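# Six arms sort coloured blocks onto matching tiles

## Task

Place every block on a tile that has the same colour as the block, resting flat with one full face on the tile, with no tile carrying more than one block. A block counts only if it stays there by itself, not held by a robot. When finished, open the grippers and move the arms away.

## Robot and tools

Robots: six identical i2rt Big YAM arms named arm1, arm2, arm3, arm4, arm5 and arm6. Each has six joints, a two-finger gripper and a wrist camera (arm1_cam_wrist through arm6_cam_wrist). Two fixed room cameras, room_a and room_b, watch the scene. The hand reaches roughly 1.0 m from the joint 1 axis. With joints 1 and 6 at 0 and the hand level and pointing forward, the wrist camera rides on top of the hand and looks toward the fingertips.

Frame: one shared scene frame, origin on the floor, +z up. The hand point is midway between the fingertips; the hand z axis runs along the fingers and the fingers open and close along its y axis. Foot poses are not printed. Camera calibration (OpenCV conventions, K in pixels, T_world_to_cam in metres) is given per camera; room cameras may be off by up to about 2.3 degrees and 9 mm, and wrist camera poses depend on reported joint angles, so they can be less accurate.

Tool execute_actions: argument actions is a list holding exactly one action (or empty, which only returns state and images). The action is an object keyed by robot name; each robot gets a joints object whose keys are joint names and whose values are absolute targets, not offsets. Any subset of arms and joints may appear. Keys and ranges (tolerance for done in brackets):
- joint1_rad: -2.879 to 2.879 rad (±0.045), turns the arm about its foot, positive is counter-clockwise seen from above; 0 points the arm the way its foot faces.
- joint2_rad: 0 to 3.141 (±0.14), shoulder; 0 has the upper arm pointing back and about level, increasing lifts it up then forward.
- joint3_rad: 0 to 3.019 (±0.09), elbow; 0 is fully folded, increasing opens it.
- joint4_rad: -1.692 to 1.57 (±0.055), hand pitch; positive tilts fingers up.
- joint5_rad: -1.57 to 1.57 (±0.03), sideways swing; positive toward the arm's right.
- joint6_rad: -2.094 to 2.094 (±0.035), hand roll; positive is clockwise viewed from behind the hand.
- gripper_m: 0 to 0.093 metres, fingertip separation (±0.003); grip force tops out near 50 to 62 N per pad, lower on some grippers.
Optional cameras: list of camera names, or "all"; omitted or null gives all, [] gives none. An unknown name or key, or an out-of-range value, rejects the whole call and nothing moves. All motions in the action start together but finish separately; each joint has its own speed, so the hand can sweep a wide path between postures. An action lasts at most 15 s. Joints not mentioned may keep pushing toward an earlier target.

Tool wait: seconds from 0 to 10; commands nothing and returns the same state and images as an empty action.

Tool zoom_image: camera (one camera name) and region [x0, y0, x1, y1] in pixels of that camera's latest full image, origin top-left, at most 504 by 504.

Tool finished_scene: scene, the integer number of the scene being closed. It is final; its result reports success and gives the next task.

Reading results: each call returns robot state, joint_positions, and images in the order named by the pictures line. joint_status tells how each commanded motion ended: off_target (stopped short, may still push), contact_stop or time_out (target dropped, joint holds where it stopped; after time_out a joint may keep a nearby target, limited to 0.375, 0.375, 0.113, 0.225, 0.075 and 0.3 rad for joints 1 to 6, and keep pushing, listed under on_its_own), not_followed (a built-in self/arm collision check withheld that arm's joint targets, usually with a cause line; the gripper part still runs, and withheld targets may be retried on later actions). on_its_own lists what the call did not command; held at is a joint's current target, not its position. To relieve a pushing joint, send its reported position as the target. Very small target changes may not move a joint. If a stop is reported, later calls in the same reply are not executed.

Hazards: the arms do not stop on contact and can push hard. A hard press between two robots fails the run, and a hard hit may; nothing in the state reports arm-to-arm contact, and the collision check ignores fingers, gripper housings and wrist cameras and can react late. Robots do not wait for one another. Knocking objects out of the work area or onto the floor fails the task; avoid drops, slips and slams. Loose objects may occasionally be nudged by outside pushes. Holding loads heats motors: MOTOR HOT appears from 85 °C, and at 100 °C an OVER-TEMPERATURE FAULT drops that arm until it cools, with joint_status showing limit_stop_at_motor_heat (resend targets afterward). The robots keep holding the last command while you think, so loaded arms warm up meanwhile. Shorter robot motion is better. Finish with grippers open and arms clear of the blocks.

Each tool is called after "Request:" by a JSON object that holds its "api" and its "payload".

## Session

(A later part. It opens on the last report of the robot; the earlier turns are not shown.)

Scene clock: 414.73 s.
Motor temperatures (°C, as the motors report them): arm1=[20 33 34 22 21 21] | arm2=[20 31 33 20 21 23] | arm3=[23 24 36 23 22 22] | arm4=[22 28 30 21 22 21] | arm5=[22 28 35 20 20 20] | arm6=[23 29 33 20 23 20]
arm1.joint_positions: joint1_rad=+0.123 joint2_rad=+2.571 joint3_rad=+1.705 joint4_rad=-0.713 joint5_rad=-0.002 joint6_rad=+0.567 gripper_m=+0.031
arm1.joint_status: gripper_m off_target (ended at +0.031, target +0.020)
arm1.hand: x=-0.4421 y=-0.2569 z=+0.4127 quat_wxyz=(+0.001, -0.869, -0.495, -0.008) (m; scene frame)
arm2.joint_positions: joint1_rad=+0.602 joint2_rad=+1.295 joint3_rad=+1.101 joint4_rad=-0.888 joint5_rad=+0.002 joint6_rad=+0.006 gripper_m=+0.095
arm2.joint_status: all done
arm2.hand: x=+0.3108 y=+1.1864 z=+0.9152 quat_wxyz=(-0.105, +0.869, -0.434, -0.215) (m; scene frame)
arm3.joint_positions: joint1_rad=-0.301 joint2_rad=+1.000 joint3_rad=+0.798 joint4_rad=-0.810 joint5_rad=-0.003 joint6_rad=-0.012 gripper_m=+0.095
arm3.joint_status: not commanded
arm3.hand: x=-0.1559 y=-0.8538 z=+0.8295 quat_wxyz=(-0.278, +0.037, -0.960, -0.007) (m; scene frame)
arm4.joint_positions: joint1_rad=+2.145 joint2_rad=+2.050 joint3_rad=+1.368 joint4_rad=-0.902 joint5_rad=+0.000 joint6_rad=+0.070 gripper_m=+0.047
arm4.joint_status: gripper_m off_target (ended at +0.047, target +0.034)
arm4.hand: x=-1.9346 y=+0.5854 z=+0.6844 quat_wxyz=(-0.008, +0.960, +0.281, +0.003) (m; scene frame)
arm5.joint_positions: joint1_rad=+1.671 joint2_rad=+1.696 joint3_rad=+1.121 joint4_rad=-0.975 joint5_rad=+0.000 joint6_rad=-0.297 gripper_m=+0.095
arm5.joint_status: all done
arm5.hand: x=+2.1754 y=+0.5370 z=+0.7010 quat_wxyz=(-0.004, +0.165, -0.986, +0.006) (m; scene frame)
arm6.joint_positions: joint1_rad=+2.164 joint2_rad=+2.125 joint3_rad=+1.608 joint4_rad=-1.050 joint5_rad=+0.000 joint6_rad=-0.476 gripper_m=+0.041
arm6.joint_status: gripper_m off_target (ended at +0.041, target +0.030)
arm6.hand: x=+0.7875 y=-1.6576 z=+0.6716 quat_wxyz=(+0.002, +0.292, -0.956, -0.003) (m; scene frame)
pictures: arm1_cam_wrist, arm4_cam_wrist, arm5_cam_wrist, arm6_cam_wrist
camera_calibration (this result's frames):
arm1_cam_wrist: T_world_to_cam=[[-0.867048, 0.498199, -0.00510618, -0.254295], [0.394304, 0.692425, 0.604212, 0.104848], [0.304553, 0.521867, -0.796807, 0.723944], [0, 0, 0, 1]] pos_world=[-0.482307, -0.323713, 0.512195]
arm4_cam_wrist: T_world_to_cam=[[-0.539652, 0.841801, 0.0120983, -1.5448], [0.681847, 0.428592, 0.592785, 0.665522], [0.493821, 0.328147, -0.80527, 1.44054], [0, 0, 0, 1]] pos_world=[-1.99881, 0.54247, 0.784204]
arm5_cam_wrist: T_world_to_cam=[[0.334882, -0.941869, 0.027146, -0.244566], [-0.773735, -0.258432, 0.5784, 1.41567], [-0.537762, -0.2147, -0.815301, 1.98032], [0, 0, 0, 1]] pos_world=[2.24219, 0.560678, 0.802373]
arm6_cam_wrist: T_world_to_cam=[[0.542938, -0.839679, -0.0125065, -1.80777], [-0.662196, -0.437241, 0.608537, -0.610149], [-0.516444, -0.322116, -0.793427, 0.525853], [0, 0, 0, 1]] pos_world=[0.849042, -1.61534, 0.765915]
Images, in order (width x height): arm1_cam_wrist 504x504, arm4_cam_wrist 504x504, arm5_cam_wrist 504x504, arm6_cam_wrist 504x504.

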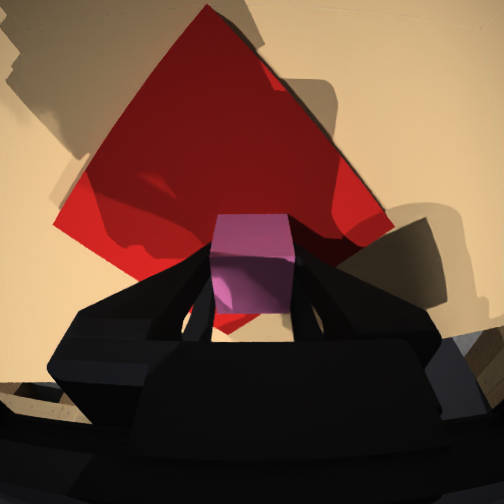

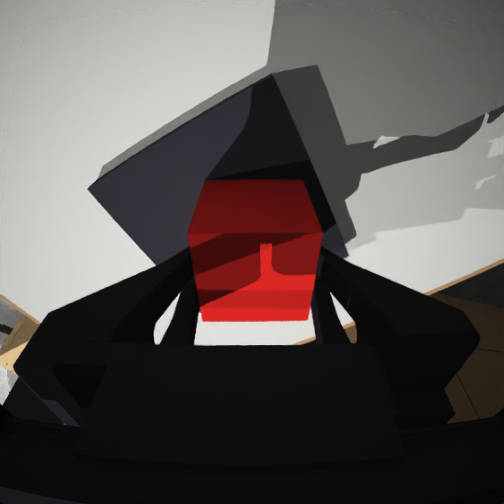

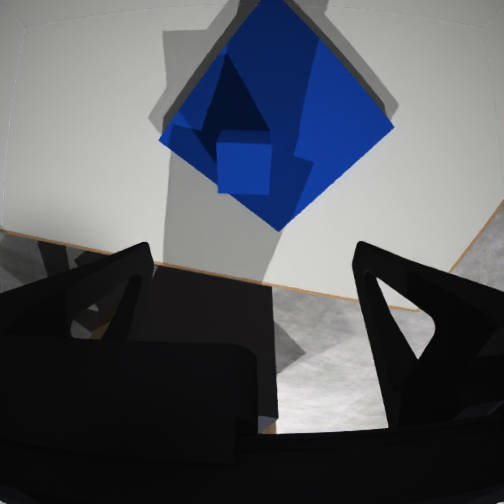

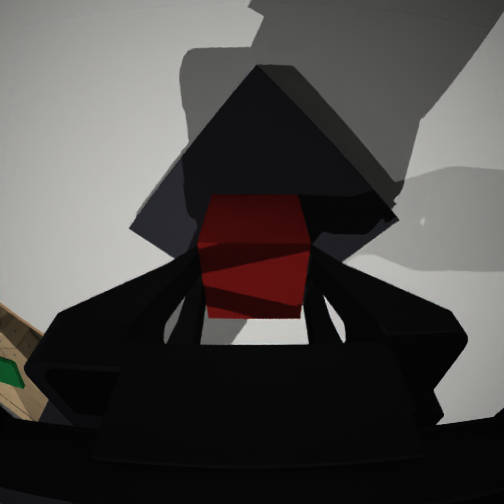

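Request:
{"api": "execute_actions", "payload": {"actions": [{"arm1":{"joints":{"joint1_rad":2.25,"joint2_rad":2.33,"joint3_rad":1.635,"joint4_rad":-0.85}},"arm4":{"joints":{"joint1_rad":-2.256,"joint2_rad":1.80,"joint3_rad":1.525,"joint4_rad":-1.27}},"arm6":{"joints":{"joint1_rad":-1.90,"joint2_rad":1.78,"joint3_rad":1.63,"joint4_rad":-1.39}},"arm5":{"joints":{"joint2_rad":1.92,"joint3_rad":1.065,"joint4_rad":-0.70}}}], "cameras": ["arm1_cam_wrist","arm4_cam_wrist","arm5_cam_wrist","arm6_cam_wrist","room_b"]}}

Scene clock: 490.43 s.
Motor temperatures (°C, as the motors report them): arm1=[20 35 34 22 21 21] | arm2=[20 28 34 20 21 23] | arm3=[23 23 37 23 22 22] | arm4=[22 29 31 21 22 21] | arm5=[22 28 33 20 20 20] | arm6=[23 30 34 20 23 20]
arm1.joint_positions: joint1_rad=+2.262 joint2_rad=+2.317 joint3_rad=+1.646 joint4_rad=-0.841 joint5_rad=-0.001 joint6_rad=+0.567 gripper_m=+0.031
arm1.joint_status: all done
arm1.hand: x=+0.0660 y=+0.7283 z=+0.5591 quat_wxyz=(-0.030, +0.017, -0.999, -0.018) (m; scene frame)
arm2.joint_positions: joint1_rad=+0.602 joint2_rad=+1.295 joint3_rad=+1.101 joint4_rad=-0.888 joint5_rad=+0.002 joint6_rad=+0.006 gripper_m=+0.095
arm2.joint_status: not commanded
arm2.hand: x=+0.3108 y=+1.1864 z=+0.9152 quat_wxyz=(-0.105, +0.869, -0.434, -0.215) (m; scene frame)
arm3.joint_positions: joint1_rad=-0.301 joint2_rad=+1.000 joint3_rad=+0.798 joint4_rad=-0.810 joint5_rad=-0.003 joint6_rad=-0.012 gripper_m=+0.095
arm3.joint_status: not commanded
arm3.hand: x=-0.1559 y=-0.8538 z=+0.8295 quat_wxyz=(-0.278, +0.037, -0.960, -0.007) (m; scene frame)
arm4.joint_positions: joint1_rad=-2.262 joint2_rad=+1.799 joint3_rad=+1.525 joint4_rad=-1.253 joint5_rad=+0.002 joint6_rad=+0.071 gripper_m=+0.047
arm4.joint_status: all done
arm4.hand: x=-1.0445 y=+0.5882 z=+0.8627 quat_wxyz=(-0.015, -0.341, -0.940, +0.004) (m; scene frame)
arm5.joint_positions: joint1_rad=+1.671 joint2_rad=+1.924 joint3_rad=+1.062 joint4_rad=-0.715 joint5_rad=+0.000 joint6_rad=-0.297 gripper_m=+0.095
arm5.joint_status: all done
arm5.hand: x=+2.1756 y=+0.5357 z=+0.5833 quat_wxyz=(+0.010, +0.165, -0.986, +0.004) (m; scene frame)
arm6.joint_positions: joint1_rad=-1.907 joint2_rad=+1.791 joint3_rad=+1.619 joint4_rad=-1.382 joint5_rad=+0.001 joint6_rad=-0.477 gripper_m=+0.041
arm6.joint_status: all done
arm6.hand: x=-0.1971 y=-1.3290 z=+0.8731 quat_wxyz=(+0.006, -0.986, +0.167, +0.011) (m; scene frame)
pictures: arm1_cam_wrist, arm4_cam_wrist, arm5_cam_wrist, arm6_cam_wrist, room_b
camera_calibration (this result's frames):
arm1_cam_wrist: T_world_to_cam=[[0.0484715, -0.998281, -0.0329589, 0.741267], [-0.838443, -0.0585995, 0.54183, -0.202875], [-0.54283, 0.00137085, -0.839842, 0.630799], [0, 0, 0, 1]] pos_world=[0.136387, 0.72724, 0.664126]
arm4_cam_wrist: T_world_to_cam=[[-0.641356, -0.767239, -0.00265502, -0.21608], [-0.637254, 0.530765, 0.558745, -1.45679], [-0.427282, 0.360046, -0.829335, 0.183601], [0, 0, 0, 1]] pos_world=[-0.98848, 0.541322, 0.965667]
arm5_cam_wrist: T_world_to_cam=[[0.335232, -0.941945, 0.0189583, -0.23858], [-0.75787, -0.257658, 0.599371, 1.4365], [-0.55969, -0.215296, -0.800247, 1.9234], [0, 0, 0, 1]] pos_world=[2.24516, 0.559496, 0.68272]
arm6_cam_wrist: T_world_to_cam=[[0.347339, 0.937737, 0.00197077, 1.31629], [0.758297, -0.28211, 0.587707, -0.736769], [0.55167, -0.202639, -0.809072, 0.666085], [0, 0, 0, 1]] pos_world=[-0.26597, -1.30721, 0.96932]
Images, in order (width x height): arm1_cam_wrist 504x504, arm4_cam_wrist 504x504, arm5_cam_wrist 504x504, arm6_cam_wrist 504x504, room_b 504x504.

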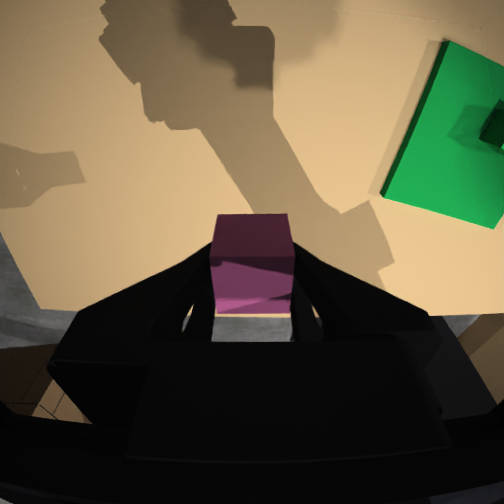

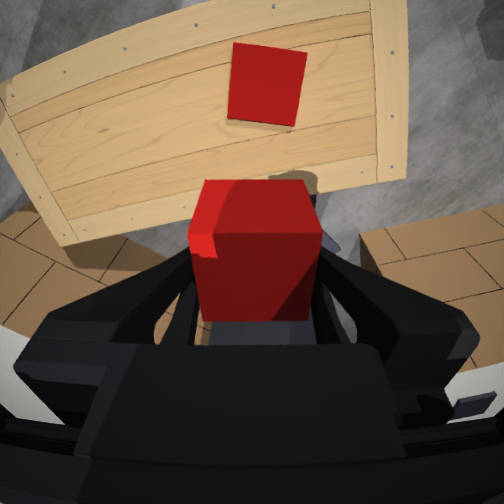

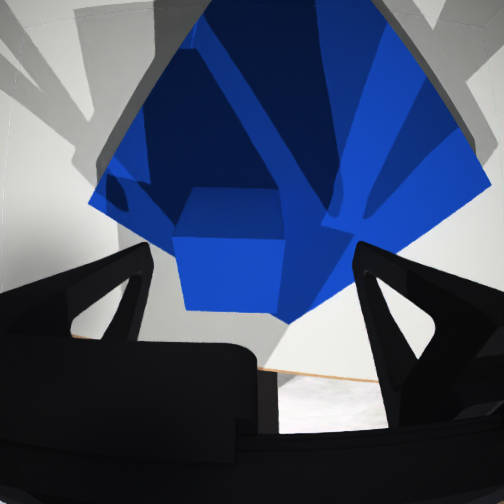

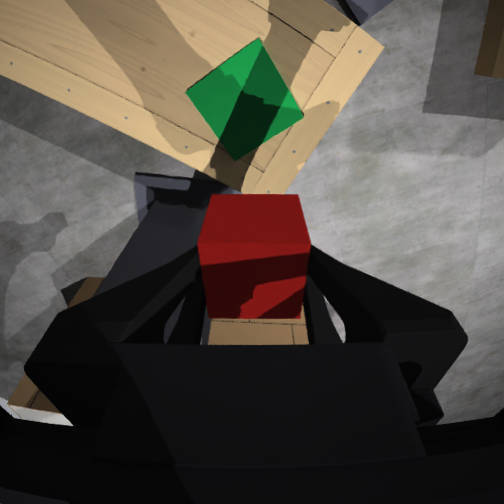

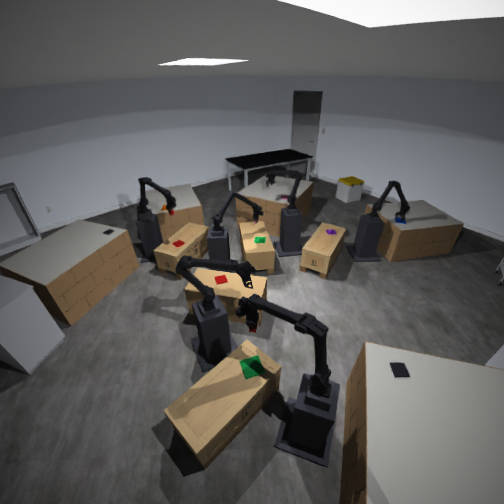

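Request:
{"api": "execute_actions", "payload": {"actions": [{"arm1":{"joints":{"joint2_rad":2.632,"joint3_rad":1.765,"joint4_rad":-0.69}},"arm4":{"joints":{"joint1_rad":-2.30,"joint2_rad":2.46,"joint3_rad":1.615,"joint4_rad":-0.665,"joint6_rad":0.18}},"arm6":{"joints":{"joint1_rad":-1.87,"joint2_rad":2.37,"joint3_rad":1.405,"joint4_rad":-0.555}},"arm5":{"joints":{"gripper_m":0.027}}}], "cameras": ["arm1_cam_wrist","arm4_cam_wrist","arm5_cam_wrist","arm6_cam_wrist"]}}

Scene clock: 556.37 s.
Motor temperatures (°C, as the motors report them): arm1=[20 35 34 22 21 21] | arm2=[20 28 35 20 21 23] | arm3=[23 23 38 23 22 22] | arm4=[22 29 31 21 22 21] | arm5=[22 29 32 20 20 20] | arm6=[23 29 34 20 23 20]
arm1.joint_positions: joint1_rad=+2.262 joint2_rad=+2.627 joint3_rad=+1.749 joint4_rad=-0.694 joint5_rad=-0.002 joint6_rad=+0.567 gripper_m=+0.031
arm1.joint_status: all done
arm1.hand: x=+0.0566 y=+0.7211 z=+0.3977 quat_wxyz=(-0.005, +0.017, -1.000, -0.002) (m; scene frame)
arm2.joint_positions: joint1_rad=+0.602 joint2_rad=+1.295 joint3_rad=+1.101 joint4_rad=-0.888 joint5_rad=+0.002 joint6_rad=+0.006 gripper_m=+0.095
arm2.joint_status: not commanded
arm2.hand: x=+0.3108 y=+1.1864 z=+0.9152 quat_wxyz=(-0.105, +0.869, -0.434, -0.215) (m; scene frame)
arm3.joint_positions: joint1_rad=-0.301 joint2_rad=+1.000 joint3_rad=+0.798 joint4_rad=-0.810 joint5_rad=-0.003 joint6_rad=-0.012 gripper_m=+0.095
arm3.joint_status: not commanded
arm3.hand: x=-0.1559 y=-0.8538 z=+0.8295 quat_wxyz=(-0.278, +0.037, -0.960, -0.007) (m; scene frame)
arm4.joint_positions: joint1_rad=-2.301 joint2_rad=+2.482 joint3_rad=+1.590 joint4_rad=-0.681 joint5_rad=+0.001 joint6_rad=+0.168 gripper_m=+0.047
arm4.joint_status: all done
arm4.hand: x=-1.0218 y=+0.5434 z=+0.4924 quat_wxyz=(+0.007, -0.405, -0.914, -0.002) (m; scene frame)
arm5.joint_positions: joint1_rad=+1.671 joint2_rad=+1.924 joint3_rad=+1.062 joint4_rad=-0.714 joint5_rad=-0.001 joint6_rad=-0.296 gripper_m=+0.038
arm5.joint_status: gripper_m off_target (ended at +0.038, target +0.027)
arm5.hand: x=+2.1757 y=+0.5359 z=+0.5833 quat_wxyz=(+0.010, +0.164, -0.986, +0.004) (m; scene frame)
arm6.joint_positions: joint1_rad=-1.877 joint2_rad=+2.404 joint3_rad=+1.381 joint4_rad=-0.566 joint5_rad=+0.001 joint6_rad=-0.477 gripper_m=+0.041
arm6.joint_status: all done
arm6.hand: x=-0.2064 y=-1.3457 z=+0.4621 quat_wxyz=(-0.004, -0.988, +0.152, -0.003) (m; scene frame)
pictures: arm1_cam_wrist, arm4_cam_wrist, arm5_cam_wrist, arm6_cam_wrist
camera_calibration (this result's frames):
arm1_cam_wrist: T_world_to_cam=[[0.0473665, -0.998875, -0.00234198, 0.717546], [-0.810569, -0.039807, 0.584288, -0.155786], [-0.583724, -0.0257774, -0.811543, 0.500753], [0, 0, 0, 1]] pos_world=[0.132039, 0.723446, 0.499087]
arm4_cam_wrist: T_world_to_cam=[[-0.740339, -0.672232, 0.00151042, -0.391759], [-0.538829, 0.594762, 0.596592, -1.16453], [-0.401946, 0.440866, -0.802543, -0.128895], [0, 0, 0, 1]] pos_world=[-0.969327, 0.486092, 0.591898]
arm5_cam_wrist: T_world_to_cam=[[0.334498, -0.942218, 0.0183621, -0.236391], [-0.758287, -0.257529, 0.598899, 1.43771], [-0.559565, -0.214254, -0.800614, 1.92286], [0, 0, 0, 1]] pos_world=[2.24524, 0.559501, 0.68276]
arm6_cam_wrist: T_world_to_cam=[[0.318574, 0.947808, -0.0130822, 1.35054], [0.751743, -0.244218, 0.612568, -0.454724], [0.577402, -0.204983, -0.790309, 0.328757], [0, 0, 0, 1]] pos_world=[-0.278237, -1.32371, 0.556037]
Images, in order (width x height): arm1_cam_wrist 504x504, arm4_cam_wrist 504x504, arm5_cam_wrist 504x504, arm6_cam_wrist 504x504.

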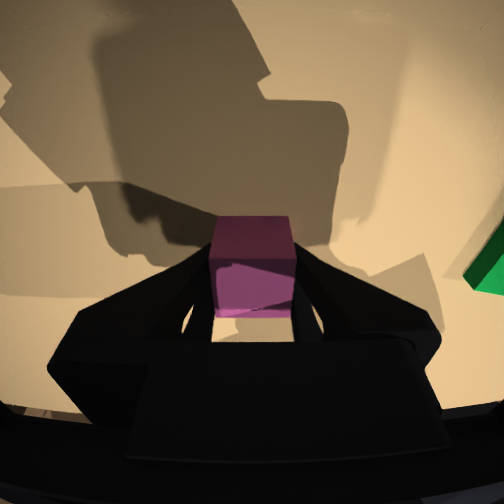

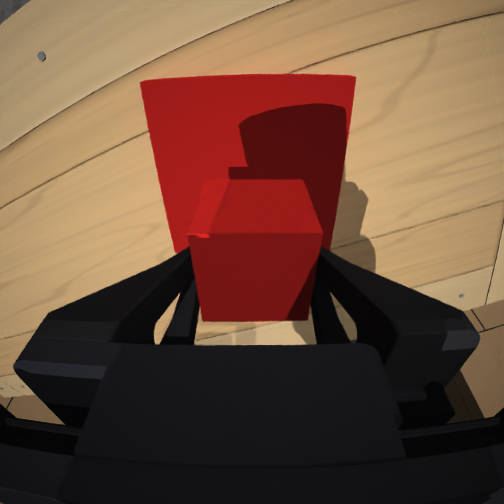

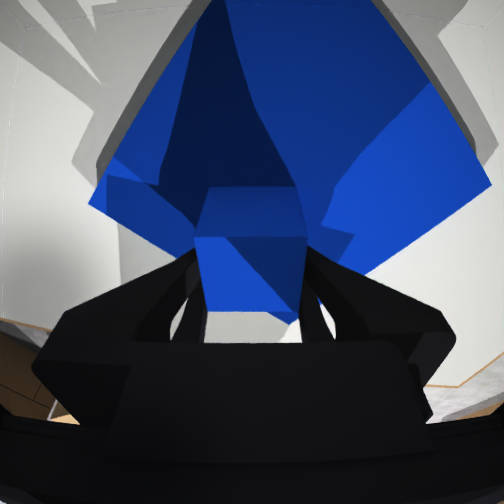

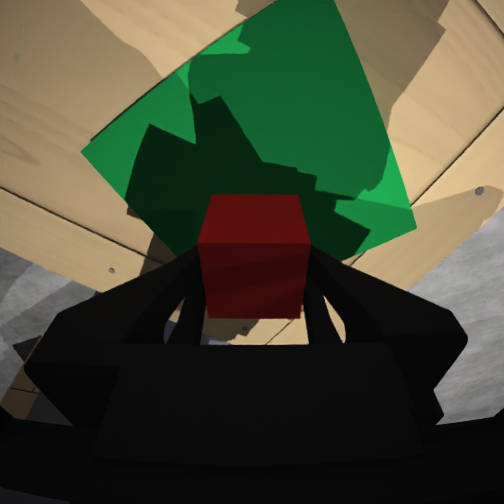

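Request:
{"api": "execute_actions", "payload": {"actions": [{"arm1":{"joints":{"gripper_m":0.09}},"arm4":{"joints":{"joint2_rad":2.565,"joint3_rad":1.672,"joint4_rad":-0.607}},"arm6":{"joints":{"joint2_rad":2.437,"joint3_rad":1.442,"joint4_rad":-0.505}},"arm5":{"joints":{"joint1_rad":1.64,"joint3_rad":1.147,"joint4_rad":-0.775}}}], "cameras": ["arm1_cam_wrist","arm4_cam_wrist","arm5_cam_wrist","arm6_cam_wrist"]}}

Scene clock: 627.73 s.
Motor temperatures (°C, as the motors report them): arm1=[20 37 35 22 21 21] | arm2=[20 28 35 20 21 23] | arm3=[23 23 38 23 22 22] | arm4=[22 32 30 21 22 21] | arm5=[22 30 32 20 20 20] | arm6=[23 32 32 20 23 20]
arm1.joint_positions: joint1_rad=+2.262 joint2_rad=+2.627 joint3_rad=+1.749 joint4_rad=-0.694 joint5_rad=-0.002 joint6_rad=+0.567 gripper_m=+0.090
arm1.joint_status: all done
arm1.hand: x=+0.0566 y=+0.7211 z=+0.3977 quat_wxyz=(-0.005, +0.017, -1.000, -0.002) (m; scene frame)
arm2.joint_positions: joint1_rad=+0.602 joint2_rad=+1.295 joint3_rad=+1.101 joint4_rad=-0.888 joint5_rad=+0.002 joint6_rad=+0.006 gripper_m=+0.095
arm2.joint_status: not commanded
arm2.hand: x=+0.3108 y=+1.1864 z=+0.9152 quat_wxyz=(-0.105, +0.869, -0.434, -0.215) (m; scene frame)
arm3.joint_positions: joint1_rad=-0.301 joint2_rad=+1.000 joint3_rad=+0.798 joint4_rad=-0.810 joint5_rad=-0.003 joint6_rad=-0.012 gripper_m=+0.095
arm3.joint_status: not commanded
arm3.hand: x=-0.1559 y=-0.8538 z=+0.8295 quat_wxyz=(-0.278, +0.037, -0.960, -0.007) (m; scene frame)
arm4.joint_positions: joint1_rad=-2.301 joint2_rad=+2.545 joint3_rad=+1.653 joint4_rad=-0.619 joint5_rad=+0.001 joint6_rad=+0.169 gripper_m=+0.047
arm4.joint_status: all done
arm4.hand: x=-1.0020 y=+0.5279 z=+0.4705 quat_wxyz=(-0.022, -0.405, -0.914, +0.005) (m; scene frame)
arm5.joint_positions: joint1_rad=+1.642 joint2_rad=+1.924 joint3_rad=+1.111 joint4_rad=-0.761 joint5_rad=-0.001 joint6_rad=-0.296 gripper_m=+0.038
arm5.joint_status: all done
arm5.hand: x=+2.1905 y=+0.5225 z=+0.5956 quat_wxyz=(+0.008, +0.150, -0.989, +0.004) (m; scene frame)
arm6.joint_positions: joint1_rad=-1.877 joint2_rad=+2.426 joint3_rad=+1.416 joint4_rad=-0.514 joint5_rad=+0.001 joint6_rad=-0.477 gripper_m=+0.041
arm6.joint_status: all done
arm6.hand: x=-0.2239 y=-1.3283 z=+0.4582 quat_wxyz=(+0.015, -0.988, +0.152, +0.023) (m; scene frame)
pictures: arm1_cam_wrist, arm4_cam_wrist, arm5_cam_wrist, arm6_cam_wrist
camera_calibration (this result's frames):
arm1_cam_wrist: T_world_to_cam=[[0.0473665, -0.998875, -0.00234198, 0.717546], [-0.810569, -0.039807, 0.584288, -0.155786], [-0.583724, -0.0257774, -0.811543, 0.500753], [0, 0, 0, 1]] pos_world=[0.132039, 0.723446, 0.499087]
arm4_cam_wrist: T_world_to_cam=[[-0.740461, -0.672041, -0.00882925, -0.382838], [-0.566211, 0.616671, 0.546921, -1.14723], [-0.362108, 0.409973, -0.837138, -0.0591837], [0, 0, 0, 1]] pos_world=[-0.954484, 0.474447, 0.574521]
arm5_cam_wrist: T_world_to_cam=[[0.306659, -0.95162, 0.0194958, -0.188965], [-0.767077, -0.23496, 0.596981, 1.44663], [-0.563518, -0.198024, -0.802019, 1.93913], [0, 0, 0, 1]] pos_world=[2.26036, 0.544074, 0.695289]
arm6_cam_wrist: T_world_to_cam=[[0.31887, 0.947668, 0.0157378, 1.32627], [0.778948, -0.271486, 0.565274, -0.44337], [0.539965, -0.16799, -0.824753, 0.395903], [0, 0, 0, 1]] pos_world=[-0.291318, -1.31072, 0.556275]
Images, in order (width x height): arm1_cam_wrist 504x504, arm4_cam_wrist 504x504, arm5_cam_wrist 504x504, arm6_cam_wrist 504x504.

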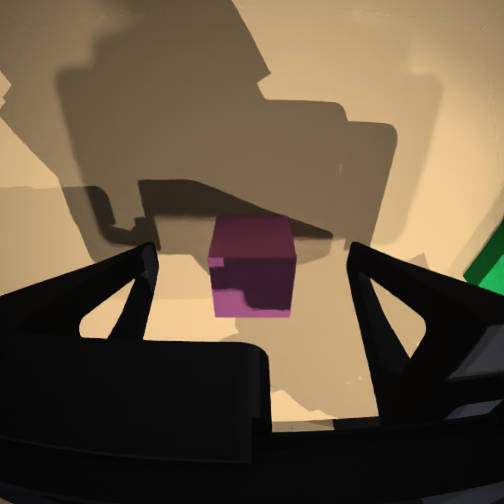

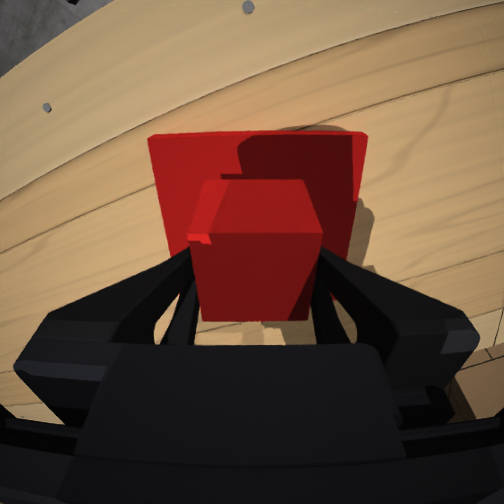

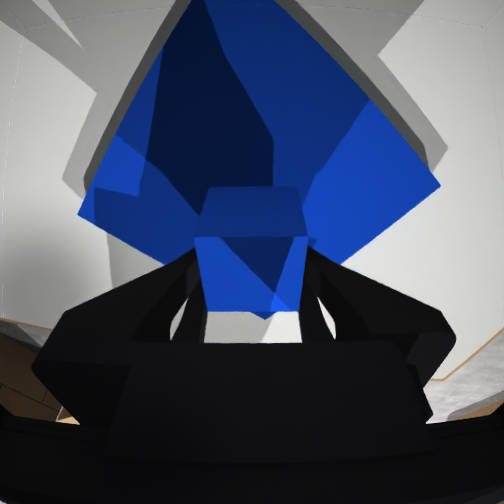

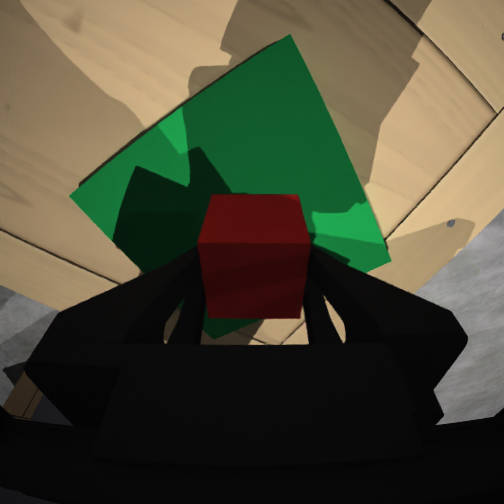

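Request:
{"api": "execute_actions", "payload": {"actions": [{"arm1":{"joints":{"joint2_rad":1.2,"joint3_rad":0.9,"joint4_rad":-1.0}},"arm2":{"joints":{"joint1_rad":1.15,"joint2_rad":2.31,"joint3_rad":1.395,"joint4_rad":-0.62,"joint6_rad":0.15}},"arm4":{"joints":{"joint2_rad":2.612}},"arm6":{"joints":{"joint2_rad":2.485}},"arm5":{"joints":{"joint2_rad":1.985,"joint3_rad":1.193}}}], "cameras": ["arm2_cam_wrist","arm4_cam_wrist","arm5_cam_wrist","arm6_cam_wrist","room_a"]}}

Scene clock: 679.60 s.
Motor temperatures (°C, as the motors report them): arm1=[20 37 35 22 21 21] | arm2=[20 28 36 20 21 23] | arm3=[23 22 39 23 22 22] | arm4=[22 32 29 21 22 21] | arm5=[22 30 34 20 20 20] | arm6=[23 31 32 20 23 20]
arm1.joint_positions: joint1_rad=+2.262 joint2_rad=+1.193 joint3_rad=+0.912 joint4_rad=-0.993 joint5_rad=-0.002 joint6_rad=+0.567 gripper_m=+0.090
arm1.joint_status: all done
arm1.hand: x=-0.1502 y=+0.5817 z=+0.8432 quat_wxyz=(-0.128, +0.018, -0.988, -0.083) (m; scene frame)
arm2.joint_positions: joint1_rad=+1.154 joint2_rad=+2.328 joint3_rad=+1.375 joint4_rad=-0.619 joint5_rad=-0.002 joint6_rad=+0.142 gripper_m=+0.095
arm2.joint_status: all done
arm2.hand: x=+0.0833 y=+1.0045 z=+0.4952 quat_wxyz=(+0.004, +0.968, -0.252, +0.002) (m; scene frame)
arm3.joint_positions: joint1_rad=-0.301 joint2_rad=+1.000 joint3_rad=+0.798 joint4_rad=-0.810 joint5_rad=-0.003 joint6_rad=-0.012 gripper_m=+0.095
arm3.joint_status: not commanded
arm3.hand: x=-0.1559 y=-0.8538 z=+0.8295 quat_wxyz=(-0.278, +0.037, -0.960, -0.007) (m; scene frame)
arm4.joint_positions: joint1_rad=-2.301 joint2_rad=+2.593 joint3_rad=+1.653 joint4_rad=-0.619 joint5_rad=+0.001 joint6_rad=+0.169 gripper_m=+0.047
arm4.joint_status: all done
arm4.hand: x=-1.0169 y=+0.5395 z=+0.4427 quat_wxyz=(+0.000, -0.405, -0.914, +0.000) (m; scene frame)
arm5.joint_positions: joint1_rad=+1.642 joint2_rad=+1.957 joint3_rad=+1.157 joint4_rad=-0.764 joint5_rad=-0.001 joint6_rad=-0.296 gripper_m=+0.038
arm5.joint_status: all done
arm5.hand: x=+2.2073 y=+0.5225 z=+0.5924 quat_wxyz=(+0.003, +0.150, -0.989, +0.005) (m; scene frame)
arm6.joint_positions: joint1_rad=-1.877 joint2_rad=+2.486 joint3_rad=+1.419 joint4_rad=-0.513 joint5_rad=+0.001 joint6_rad=-0.477 gripper_m=+0.041
arm6.joint_status: all done
arm6.hand: x=-0.2091 y=-1.3432 z=+0.4266 quat_wxyz=(-0.001, -0.988, +0.152, +0.001) (m; scene frame)
pictures: arm2_cam_wrist, arm4_cam_wrist, arm5_cam_wrist, arm6_cam_wrist, room_a
camera_calibration (this result's frames):
arm2_cam_wrist: T_world_to_cam=[[0.48409, 0.874946, -0.0111967, -0.912845], [0.708422, -0.384381, 0.591937, 0.0383589], [0.513609, -0.294483, -0.805907, 0.778274], [0, 0, 0, 1]] pos_world=[0.0149963, 1.04262, 0.59429]
arm4_cam_wrist: T_world_to_cam=[[-0.740609, -0.671936, -0.000678703, -0.390099], [-0.545546, 0.600712, 0.584401, -1.13453], [-0.392273, 0.433183, -0.811464, -0.147108], [0, 0, 0, 1]] pos_world=[-0.965557, 0.48313, 0.543385]
arm5_cam_wrist: T_world_to_cam=[[0.306551, -0.951586, 0.0226026, -0.195634], [-0.773158, -0.23508, 0.589037, 1.47964], [-0.555206, -0.198045, -0.80779, 1.93117], [0, 0, 0, 1]] pos_world=[2.27616, 0.544129, 0.692839]
arm6_cam_wrist: T_world_to_cam=[[0.318535, 0.947868, -0.00903701, 1.34691], [0.755693, -0.248175, 0.606084, -0.432063], [0.572245, -0.199888, -0.79535, 0.31071], [0, 0, 0, 1]] pos_world=[-0.280335, -1.32182, 0.521162]
Images, in order (width x height): arm2_cam_wrist 504x504, arm4_cam_wrist 504x504, arm5_cam_wrist 504x504, arm6_cam_wrist 504x504, room_a 504x504.

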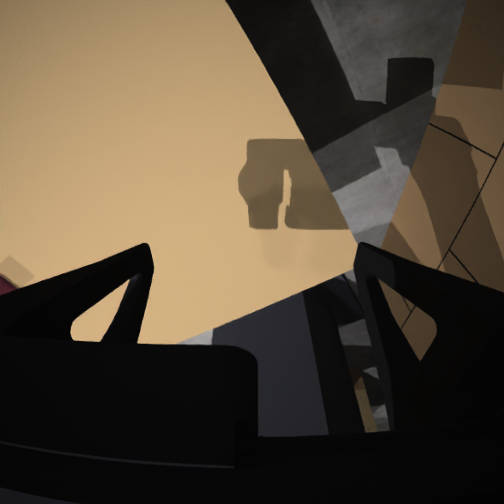

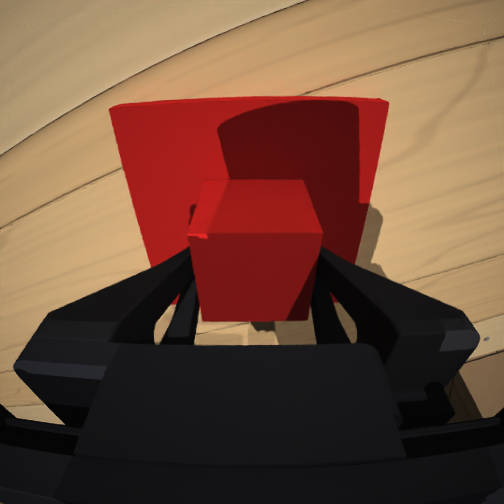

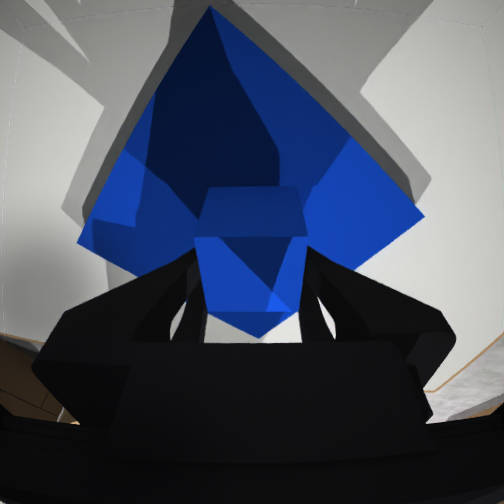

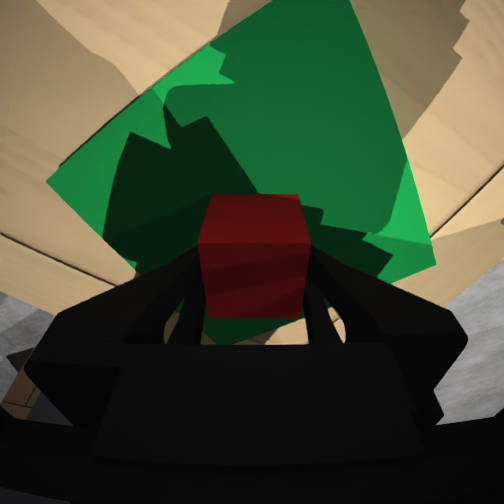

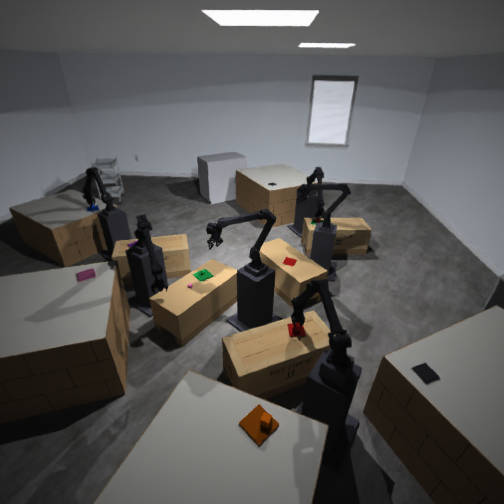

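Request:
{"api": "execute_actions", "payload": {"actions": [{"arm1":{"joints":{"joint1_rad":1.6}},"arm2":{"joints":{"joint1_rad":1.71}},"arm4":{"joints":{"joint2_rad":2.626}},"arm6":{"joints":{"gripper_m":0.09}},"arm5":{"joints":{"joint2_rad":2.005}}}], "cameras": ["arm2_cam_wrist","arm4_cam_wrist","arm5_cam_wrist","arm6_cam_wrist"]}}

Scene clock: 709.60 s.
Motor temperatures (°C, as the motors report them): arm1=[20 33 37 22 21 21] | arm2=[20 31 34 20 21 23] | arm3=[23 22 39 23 22 22] | arm4=[22 32 29 21 22 21] | arm5=[22 30 35 20 20 20] | arm6=[23 31 32 20 23 20]
arm1.joint_positions: joint1_rad=+1.608 joint2_rad=+1.193 joint3_rad=+0.912 joint4_rad=-0.993 joint5_rad=+0.000 joint6_rad=+0.567 gripper_m=+0.090
arm1.joint_status: all done
arm1.hand: x=-0.0835 y=+0.3436 z=+0.8434 quat_wxyz=(-0.148, -0.302, -0.941, -0.040) (m; scene frame)
arm2.joint_positions: joint1_rad=+1.707 joint2_rad=+2.328 joint3_rad=+1.375 joint4_rad=-0.619 joint5_rad=-0.002 joint6_rad=+0.144 gripper_m=+0.095
arm2.joint_status: all done
arm2.hand: x=+0.0557 y=+0.7039 z=+0.4973 quat_wxyz=(+0.004, +1.000, +0.021, +0.002) (m; scene frame)
arm3.joint_positions: joint1_rad=-0.301 joint2_rad=+1.000 joint3_rad=+0.798 joint4_rad=-0.810 joint5_rad=-0.003 joint6_rad=-0.012 gripper_m=+0.095
arm3.joint_status: not commanded
arm3.hand: x=-0.1559 y=-0.8538 z=+0.8295 quat_wxyz=(-0.278, +0.037, -0.960, -0.007) (m; scene frame)
arm4.joint_positions: joint1_rad=-2.301 joint2_rad=+2.593 joint3_rad=+1.653 joint4_rad=-0.619 joint5_rad=+0.001 joint6_rad=+0.169 gripper_m=+0.047
arm4.joint_status: all done
arm4.hand: x=-1.0169 y=+0.5395 z=+0.4427 quat_wxyz=(+0.000, -0.405, -0.914, +0.000) (m; scene frame)
arm5.joint_positions: joint1_rad=+1.642 joint2_rad=+1.975 joint3_rad=+1.157 joint4_rad=-0.764 joint5_rad=-0.001 joint6_rad=-0.296 gripper_m=+0.038
arm5.joint_status: all done
arm5.hand: x=+2.2038 y=+0.5223 z=+0.5840 quat_wxyz=(+0.012, +0.150, -0.989, +0.003) (m; scene frame)
arm6.joint_positions: joint1_rad=-1.877 joint2_rad=+2.486 joint3_rad=+1.419 joint4_rad=-0.513 joint5_rad=+0.001 joint6_rad=-0.477 gripper_m=+0.090
arm6.joint_status: all done
arm6.hand: x=-0.2091 y=-1.3432 z=+0.4266 quat_wxyz=(-0.001, -0.988, +0.152, +0.001) (m; scene frame)
pictures: arm2_cam_wrist, arm4_cam_wrist, arm5_cam_wrist, arm6_cam_wrist
camera_calibration (this result's frames):
arm2_cam_wrist: T_world_to_cam=[[-0.0466461, 0.998831, -0.0126731, -0.693359], [0.806798, 0.0451525, 0.5891, -0.365244], [0.588984, 0.0172546, -0.807961, 0.482968], [0, 0, 0, 1]] pos_world=[-0.022125, 0.700706, 0.596598]
arm4_cam_wrist: T_world_to_cam=[[-0.740609, -0.671936, -0.000678703, -0.390099], [-0.545546, 0.600712, 0.584401, -1.13453], [-0.392273, 0.433183, -0.811464, -0.147108], [0, 0, 0, 1]] pos_world=[-0.965557, 0.48313, 0.543385]
arm5_cam_wrist: T_world_to_cam=[[0.306727, -0.951636, 0.0175574, -0.191973], [-0.76252, -0.234648, 0.602913, 1.4501], [-0.569634, -0.198317, -0.797614, 1.94844], [0, 0, 0, 1]] pos_world=[2.27451, 0.543986, 0.683187]
arm6_cam_wrist: T_world_to_cam=[[0.318535, 0.947868, -0.00903701, 1.34691], [0.755693, -0.248175, 0.606084, -0.432063], [0.572245, -0.199888, -0.79535, 0.31071], [0, 0, 0, 1]] pos_world=[-0.280335, -1.32182, 0.521162]
Images, in order (width x height): arm2_cam_wrist 504x504, arm4_cam_wrist 504x504, arm5_cam_wrist 504x504, arm6_cam_wrist 504x504.

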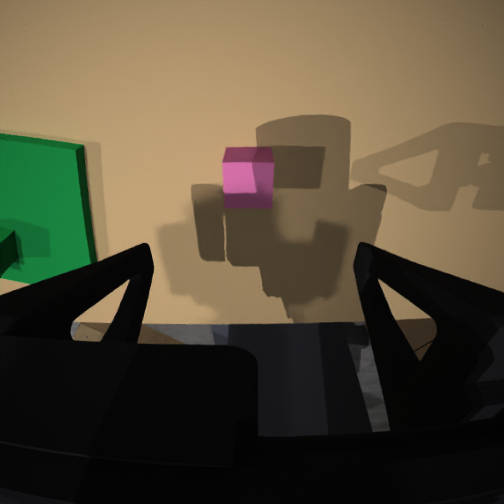

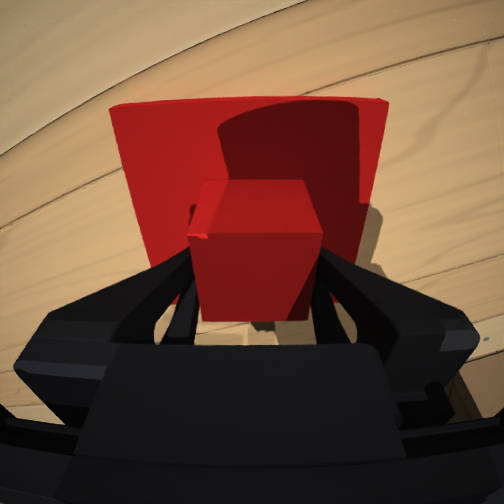

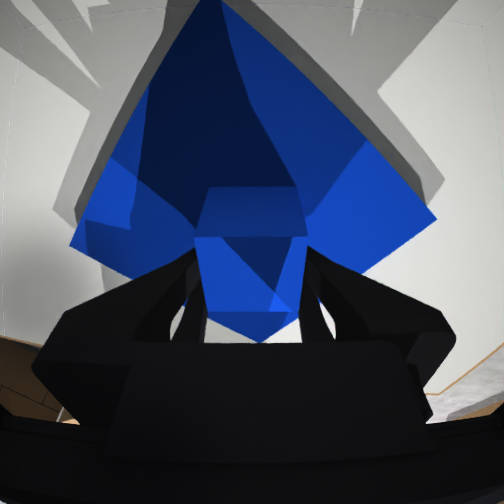

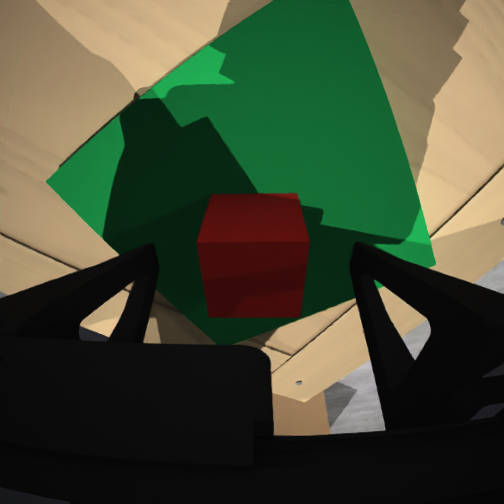

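Request:
{"api": "execute_actions", "payload": {"actions": [{"arm2":{"joints":{"joint2_rad":2.54,"joint3_rad":1.51,"joint4_rad":-0.51}},"arm3":{"joints":{"joint1_rad":-0.75,"joint2_rad":2.195,"joint3_rad":1.51,"joint4_rad":-0.835,"joint6_rad":-0.625}},"arm4":{"joints":{"joint2_rad":2.638}},"arm6":{"joints":{"joint2_rad":1.3,"joint3_rad":0.9,"joint4_rad":-1.0}},"arm5":{"joints":{"gripper_m":0.09}}}], "cameras": ["arm2_cam_wrist","arm4_cam_wrist","arm5_cam_wrist","room_b"]}}

Scene clock: 751.73 s.
Motor temperatures (°C, as the motors report them): arm1=[20 32 37 22 21 21] | arm2=[20 33 33 20 21 23] | arm3=[23 22 40 23 22 22] | arm4=[22 32 29 21 22 21] | arm5=[22 30 35 20 20 20] | arm6=[23 31 32 20 23 20]
arm1.joint_positions: joint1_rad=+1.608 joint2_rad=+1.193 joint3_rad=+0.912 joint4_rad=-0.993 joint5_rad=+0.000 joint6_rad=+0.567 gripper_m=+0.090
arm1.joint_status: not commanded
arm1.hand: x=-0.0835 y=+0.3436 z=+0.8434 quat_wxyz=(-0.148, -0.302, -0.941, -0.040) (m; scene frame)
arm2.joint_positions: joint1_rad=+1.706 joint2_rad=+2.556 joint3_rad=+1.501 joint4_rad=-0.516 joint5_rad=-0.002 joint6_rad=+0.146 gripper_m=+0.095
arm2.joint_status: all done
arm2.hand: x=+0.0452 y=+0.7018 z=+0.4004 quat_wxyz=(+0.005, +1.000, +0.019, +0.002) (m; scene frame)
arm3.joint_positions: joint1_rad=-0.757 joint2_rad=+2.213 joint3_rad=+1.480 joint4_rad=-0.824 joint5_rad=-0.001 joint6_rad=-0.610 gripper_m=+0.095
arm3.joint_status: all done
arm3.hand: x=+0.0126 y=-1.1043 z=+0.5217 quat_wxyz=(-0.009, +0.108, -0.994, +0.004) (m; scene frame)
arm4.joint_positions: joint1_rad=-2.301 joint2_rad=+2.593 joint3_rad=+1.653 joint4_rad=-0.619 joint5_rad=+0.001 joint6_rad=+0.169 gripper_m=+0.047
arm4.joint_status: all done
arm4.hand: x=-1.0171 y=+0.5397 z=+0.4423 quat_wxyz=(+0.000, -0.405, -0.914, +0.000) (m; scene frame)
arm5.joint_positions: joint1_rad=+1.642 joint2_rad=+1.975 joint3_rad=+1.157 joint4_rad=-0.764 joint5_rad=-0.001 joint6_rad=-0.295 gripper_m=+0.090
arm5.joint_status: all done
arm5.hand: x=+2.2038 y=+0.5223 z=+0.5840 quat_wxyz=(+0.012, +0.150, -0.989, +0.003) (m; scene frame)
arm6.joint_positions: joint1_rad=-1.877 joint2_rad=+1.309 joint3_rad=+0.894 joint4_rad=-0.992 joint5_rad=+0.001 joint6_rad=-0.477 gripper_m=+0.090
arm6.joint_status: all done
arm6.hand: x=-0.0876 y=-1.4618 z=+0.8156 quat_wxyz=(+0.050, -0.985, +0.151, +0.071) (m; scene frame)
pictures: arm2_cam_wrist, arm4_cam_wrist, arm5_cam_wrist, room_b
camera_calibration (this result's frames):
arm2_cam_wrist: T_world_to_cam=[[-0.0432132, 0.998976, -0.0134198, -0.692888], [0.80685, 0.0428174, 0.589203, -0.298054], [0.589174, 0.0146335, -0.807873, 0.412684], [0, 0, 0, 1]] pos_world=[-0.0325996, 0.698901, 0.499712]
arm4_cam_wrist: T_world_to_cam=[[-0.740865, -0.671653, -0.000549846, -0.390623], [-0.544966, 0.600644, 0.585011, -1.13418], [-0.392595, 0.433714, -0.811025, -0.148462], [0, 0, 0, 1]] pos_world=[-0.965772, 0.483262, 0.542884]
arm5_cam_wrist: T_world_to_cam=[[0.306364, -0.951752, 0.017567, -0.191118], [-0.762611, -0.234352, 0.602912, 1.45015], [-0.569706, -0.198107, -0.797614, 1.94849], [0, 0, 0, 1]] pos_world=[2.27452, 0.54396, 0.683187]
Images, in order (width x height): arm2_cam_wrist 504x504, arm4_cam_wrist 504x504, arm5_cam_wrist 504x504, room_b 504x504.

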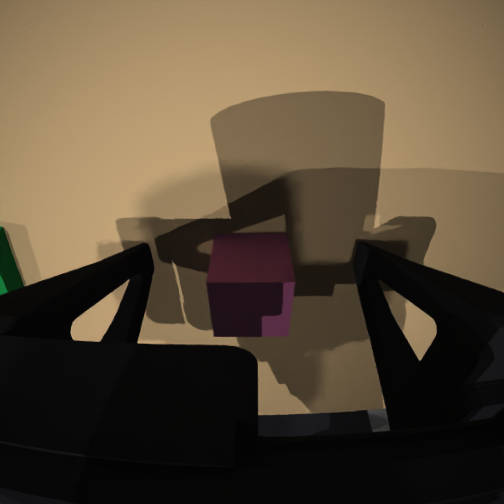

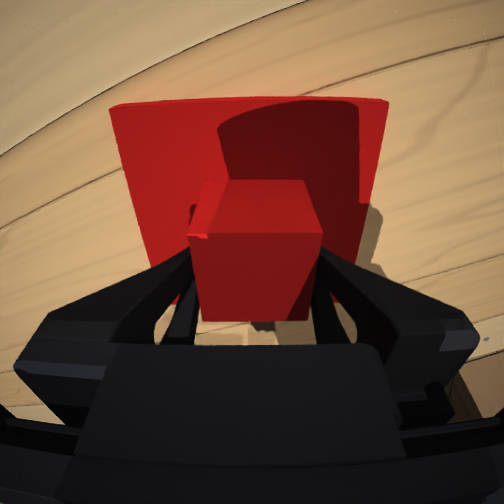

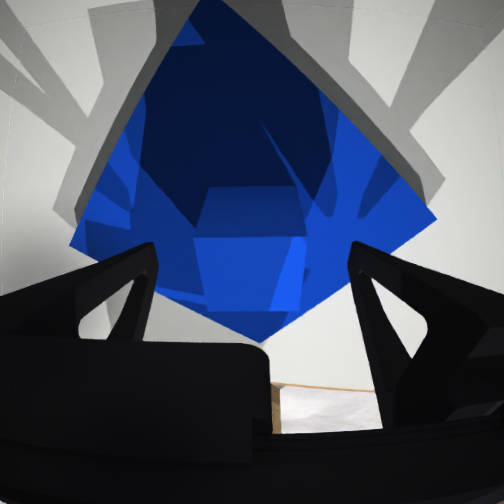

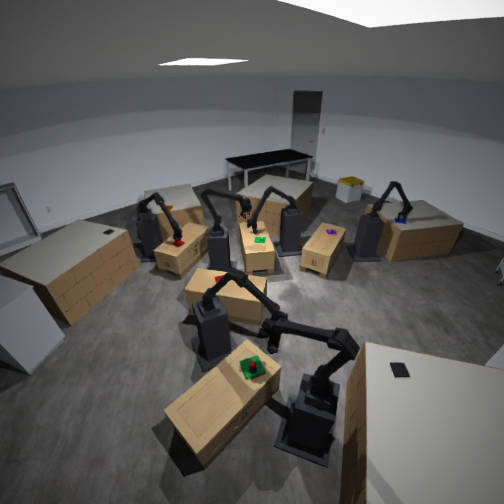

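Request:
{"api": "execute_actions", "payload": {"actions": [{"arm2":{"joints":{"gripper_m":0.02}},"arm3":{"joints":{"joint1_rad":-1.305}},"arm4":{"joints":{"joint2_rad":2.59,"gripper_m":0.09}},"arm6":{"joints":{"joint1_rad":-0.9,"joint2_rad":0.9}},"arm5":{"joints":{"joint2_rad":1.4,"joint3_rad":1.2,"joint4_rad":-1.0}}}], "cameras": ["arm2_cam_wrist","arm3_cam_wrist","arm4_cam_wrist","arm5_cam_wrist"]}}

Scene clock: 770.07 s.
Motor temperatures (°C, as the motors report them): arm1=[20 32 37 22 21 21] | arm2=[20 34 32 20 21 23] | arm3=[23 25 39 23 22 22] | arm4=[22 32 29 21 22 21] | arm5=[22 30 35 20 20 20] | arm6=[23 29 33 20 23 20]
arm1.joint_positions: joint1_rad=+1.608 joint2_rad=+1.193 joint3_rad=+0.912 joint4_rad=-0.993 joint5_rad=+0.000 joint6_rad=+0.567 gripper_m=+0.090
arm1.joint_status: not commanded
arm1.hand: x=-0.0835 y=+0.3436 z=+0.8434 quat_wxyz=(-0.148, -0.302, -0.941, -0.040) (m; scene frame)
arm2.joint_positions: joint1_rad=+1.706 joint2_rad=+2.556 joint3_rad=+1.501 joint4_rad=-0.516 joint5_rad=-0.002 joint6_rad=+0.146 gripper_m=+0.032
arm2.joint_status: gripper_m off_target (ended at +0.032, target +0.020)
arm2.hand: x=+0.0452 y=+0.7018 z=+0.4004 quat_wxyz=(+0.004, +1.000, +0.019, +0.002) (m; scene frame)
arm3.joint_positions: joint1_rad=-1.298 joint2_rad=+2.213 joint3_rad=+1.486 joint4_rad=-0.824 joint5_rad=+0.002 joint6_rad=-0.612 gripper_m=+0.095
arm3.joint_status: all done
arm3.hand: x=-0.1801 y=-1.3555 z=+0.5229 quat_wxyz=(-0.010, -0.160, -0.987, +0.008) (m; scene frame)
arm4.joint_positions: joint1_rad=-2.301 joint2_rad=+2.593 joint3_rad=+1.653 joint4_rad=-0.619 joint5_rad=+0.001 joint6_rad=+0.170 gripper_m=+0.090
arm4.joint_status: all done
arm4.hand: x=-1.0171 y=+0.5397 z=+0.4423 quat_wxyz=(+0.000, -0.405, -0.914, +0.000) (m; scene frame)
arm5.joint_positions: joint1_rad=+1.642 joint2_rad=+1.376 joint3_rad=+1.176 joint4_rad=-0.985 joint5_rad=-0.001 joint6_rad=-0.295 gripper_m=+0.090
arm5.joint_status: all done
arm5.hand: x=+2.1975 y=+0.5255 z=+0.8681 quat_wxyz=(-0.183, +0.148, -0.971, +0.032) (m; scene frame)
arm6.joint_positions: joint1_rad=-0.908 joint2_rad=+0.892 joint3_rad=+0.887 joint4_rad=-0.993 joint5_rad=+0.000 joint6_rad=-0.477 gripper_m=+0.090
arm6.joint_status: all done
arm6.hand: x=-0.1638 y=-1.7948 z=+0.9567 quat_wxyz=(+0.044, -0.906, -0.313, +0.283) (m; scene frame)
pictures: arm2_cam_wrist, arm3_cam_wrist, arm4_cam_wrist, arm5_cam_wrist
camera_calibration (this result's frames):
arm2_cam_wrist: T_world_to_cam=[[-0.0432148, 0.998981, -0.0130422, -0.693107], [0.806891, 0.042597, 0.589163, -0.297878], [0.589118, 0.0149369, -0.807909, 0.412493], [0, 0, 0, 1]] pos_world=[-0.0326047, 0.698928, 0.499716]
arm3_cam_wrist: T_world_to_cam=[[-0.305974, -0.952039, 0.00153651, -1.34476], [-0.790166, 0.25485, 0.557394, -0.08635], [-0.531053, 0.169334, -0.830246, 0.692457], [0, 0, 0, 1]] pos_world=[-0.111961, -1.37551, 0.625108]
arm4_cam_wrist: T_world_to_cam=[[-0.741121, -0.671371, -0.00054954, -0.391036], [-0.544737, 0.600852, 0.585011, -1.13405], [-0.392429, 0.433864, -0.811025, -0.148375], [0, 0, 0, 1]] pos_world=[-0.965793, 0.483243, 0.542884]
arm5_cam_wrist: T_world_to_cam=[[0.280245, -0.950603, 0.133484, -0.235026], [-0.93523, -0.239041, 0.261158, 1.95321], [-0.216349, -0.198026, -0.956022, 1.53307], [0, 0, 0, 1]] pos_world=[2.22424, 0.547067, 0.986921]
Images, in order (width x height): arm2_cam_wrist 504x504, arm3_cam_wrist 504x504, arm4_cam_wrist 504x504, arm5_cam_wrist 504x504.

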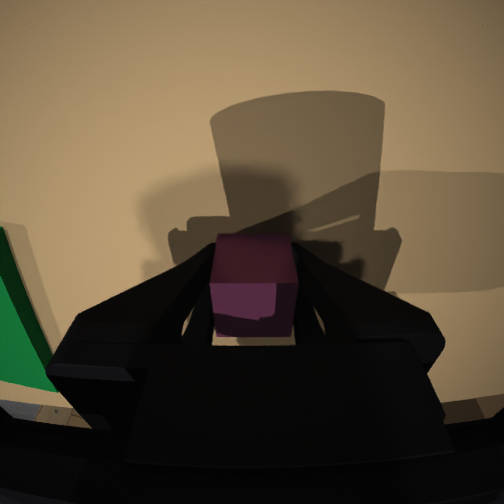

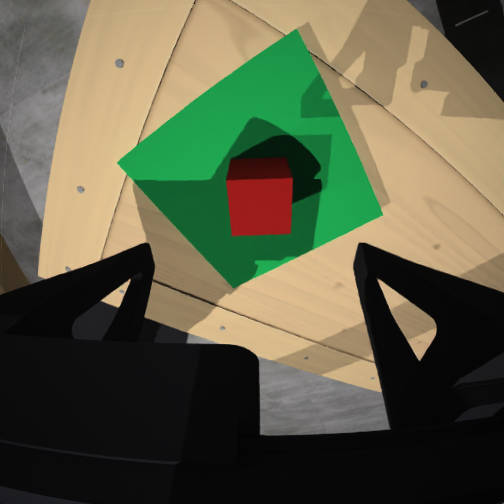

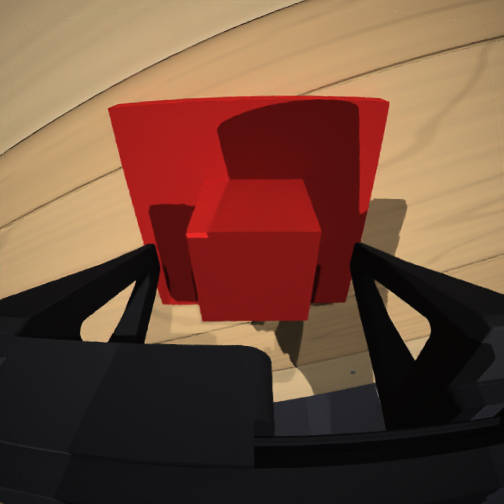

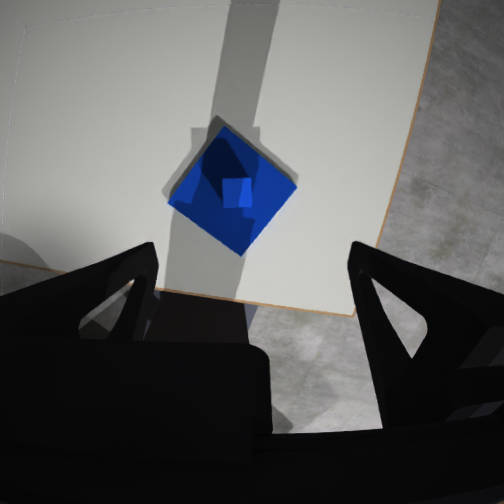

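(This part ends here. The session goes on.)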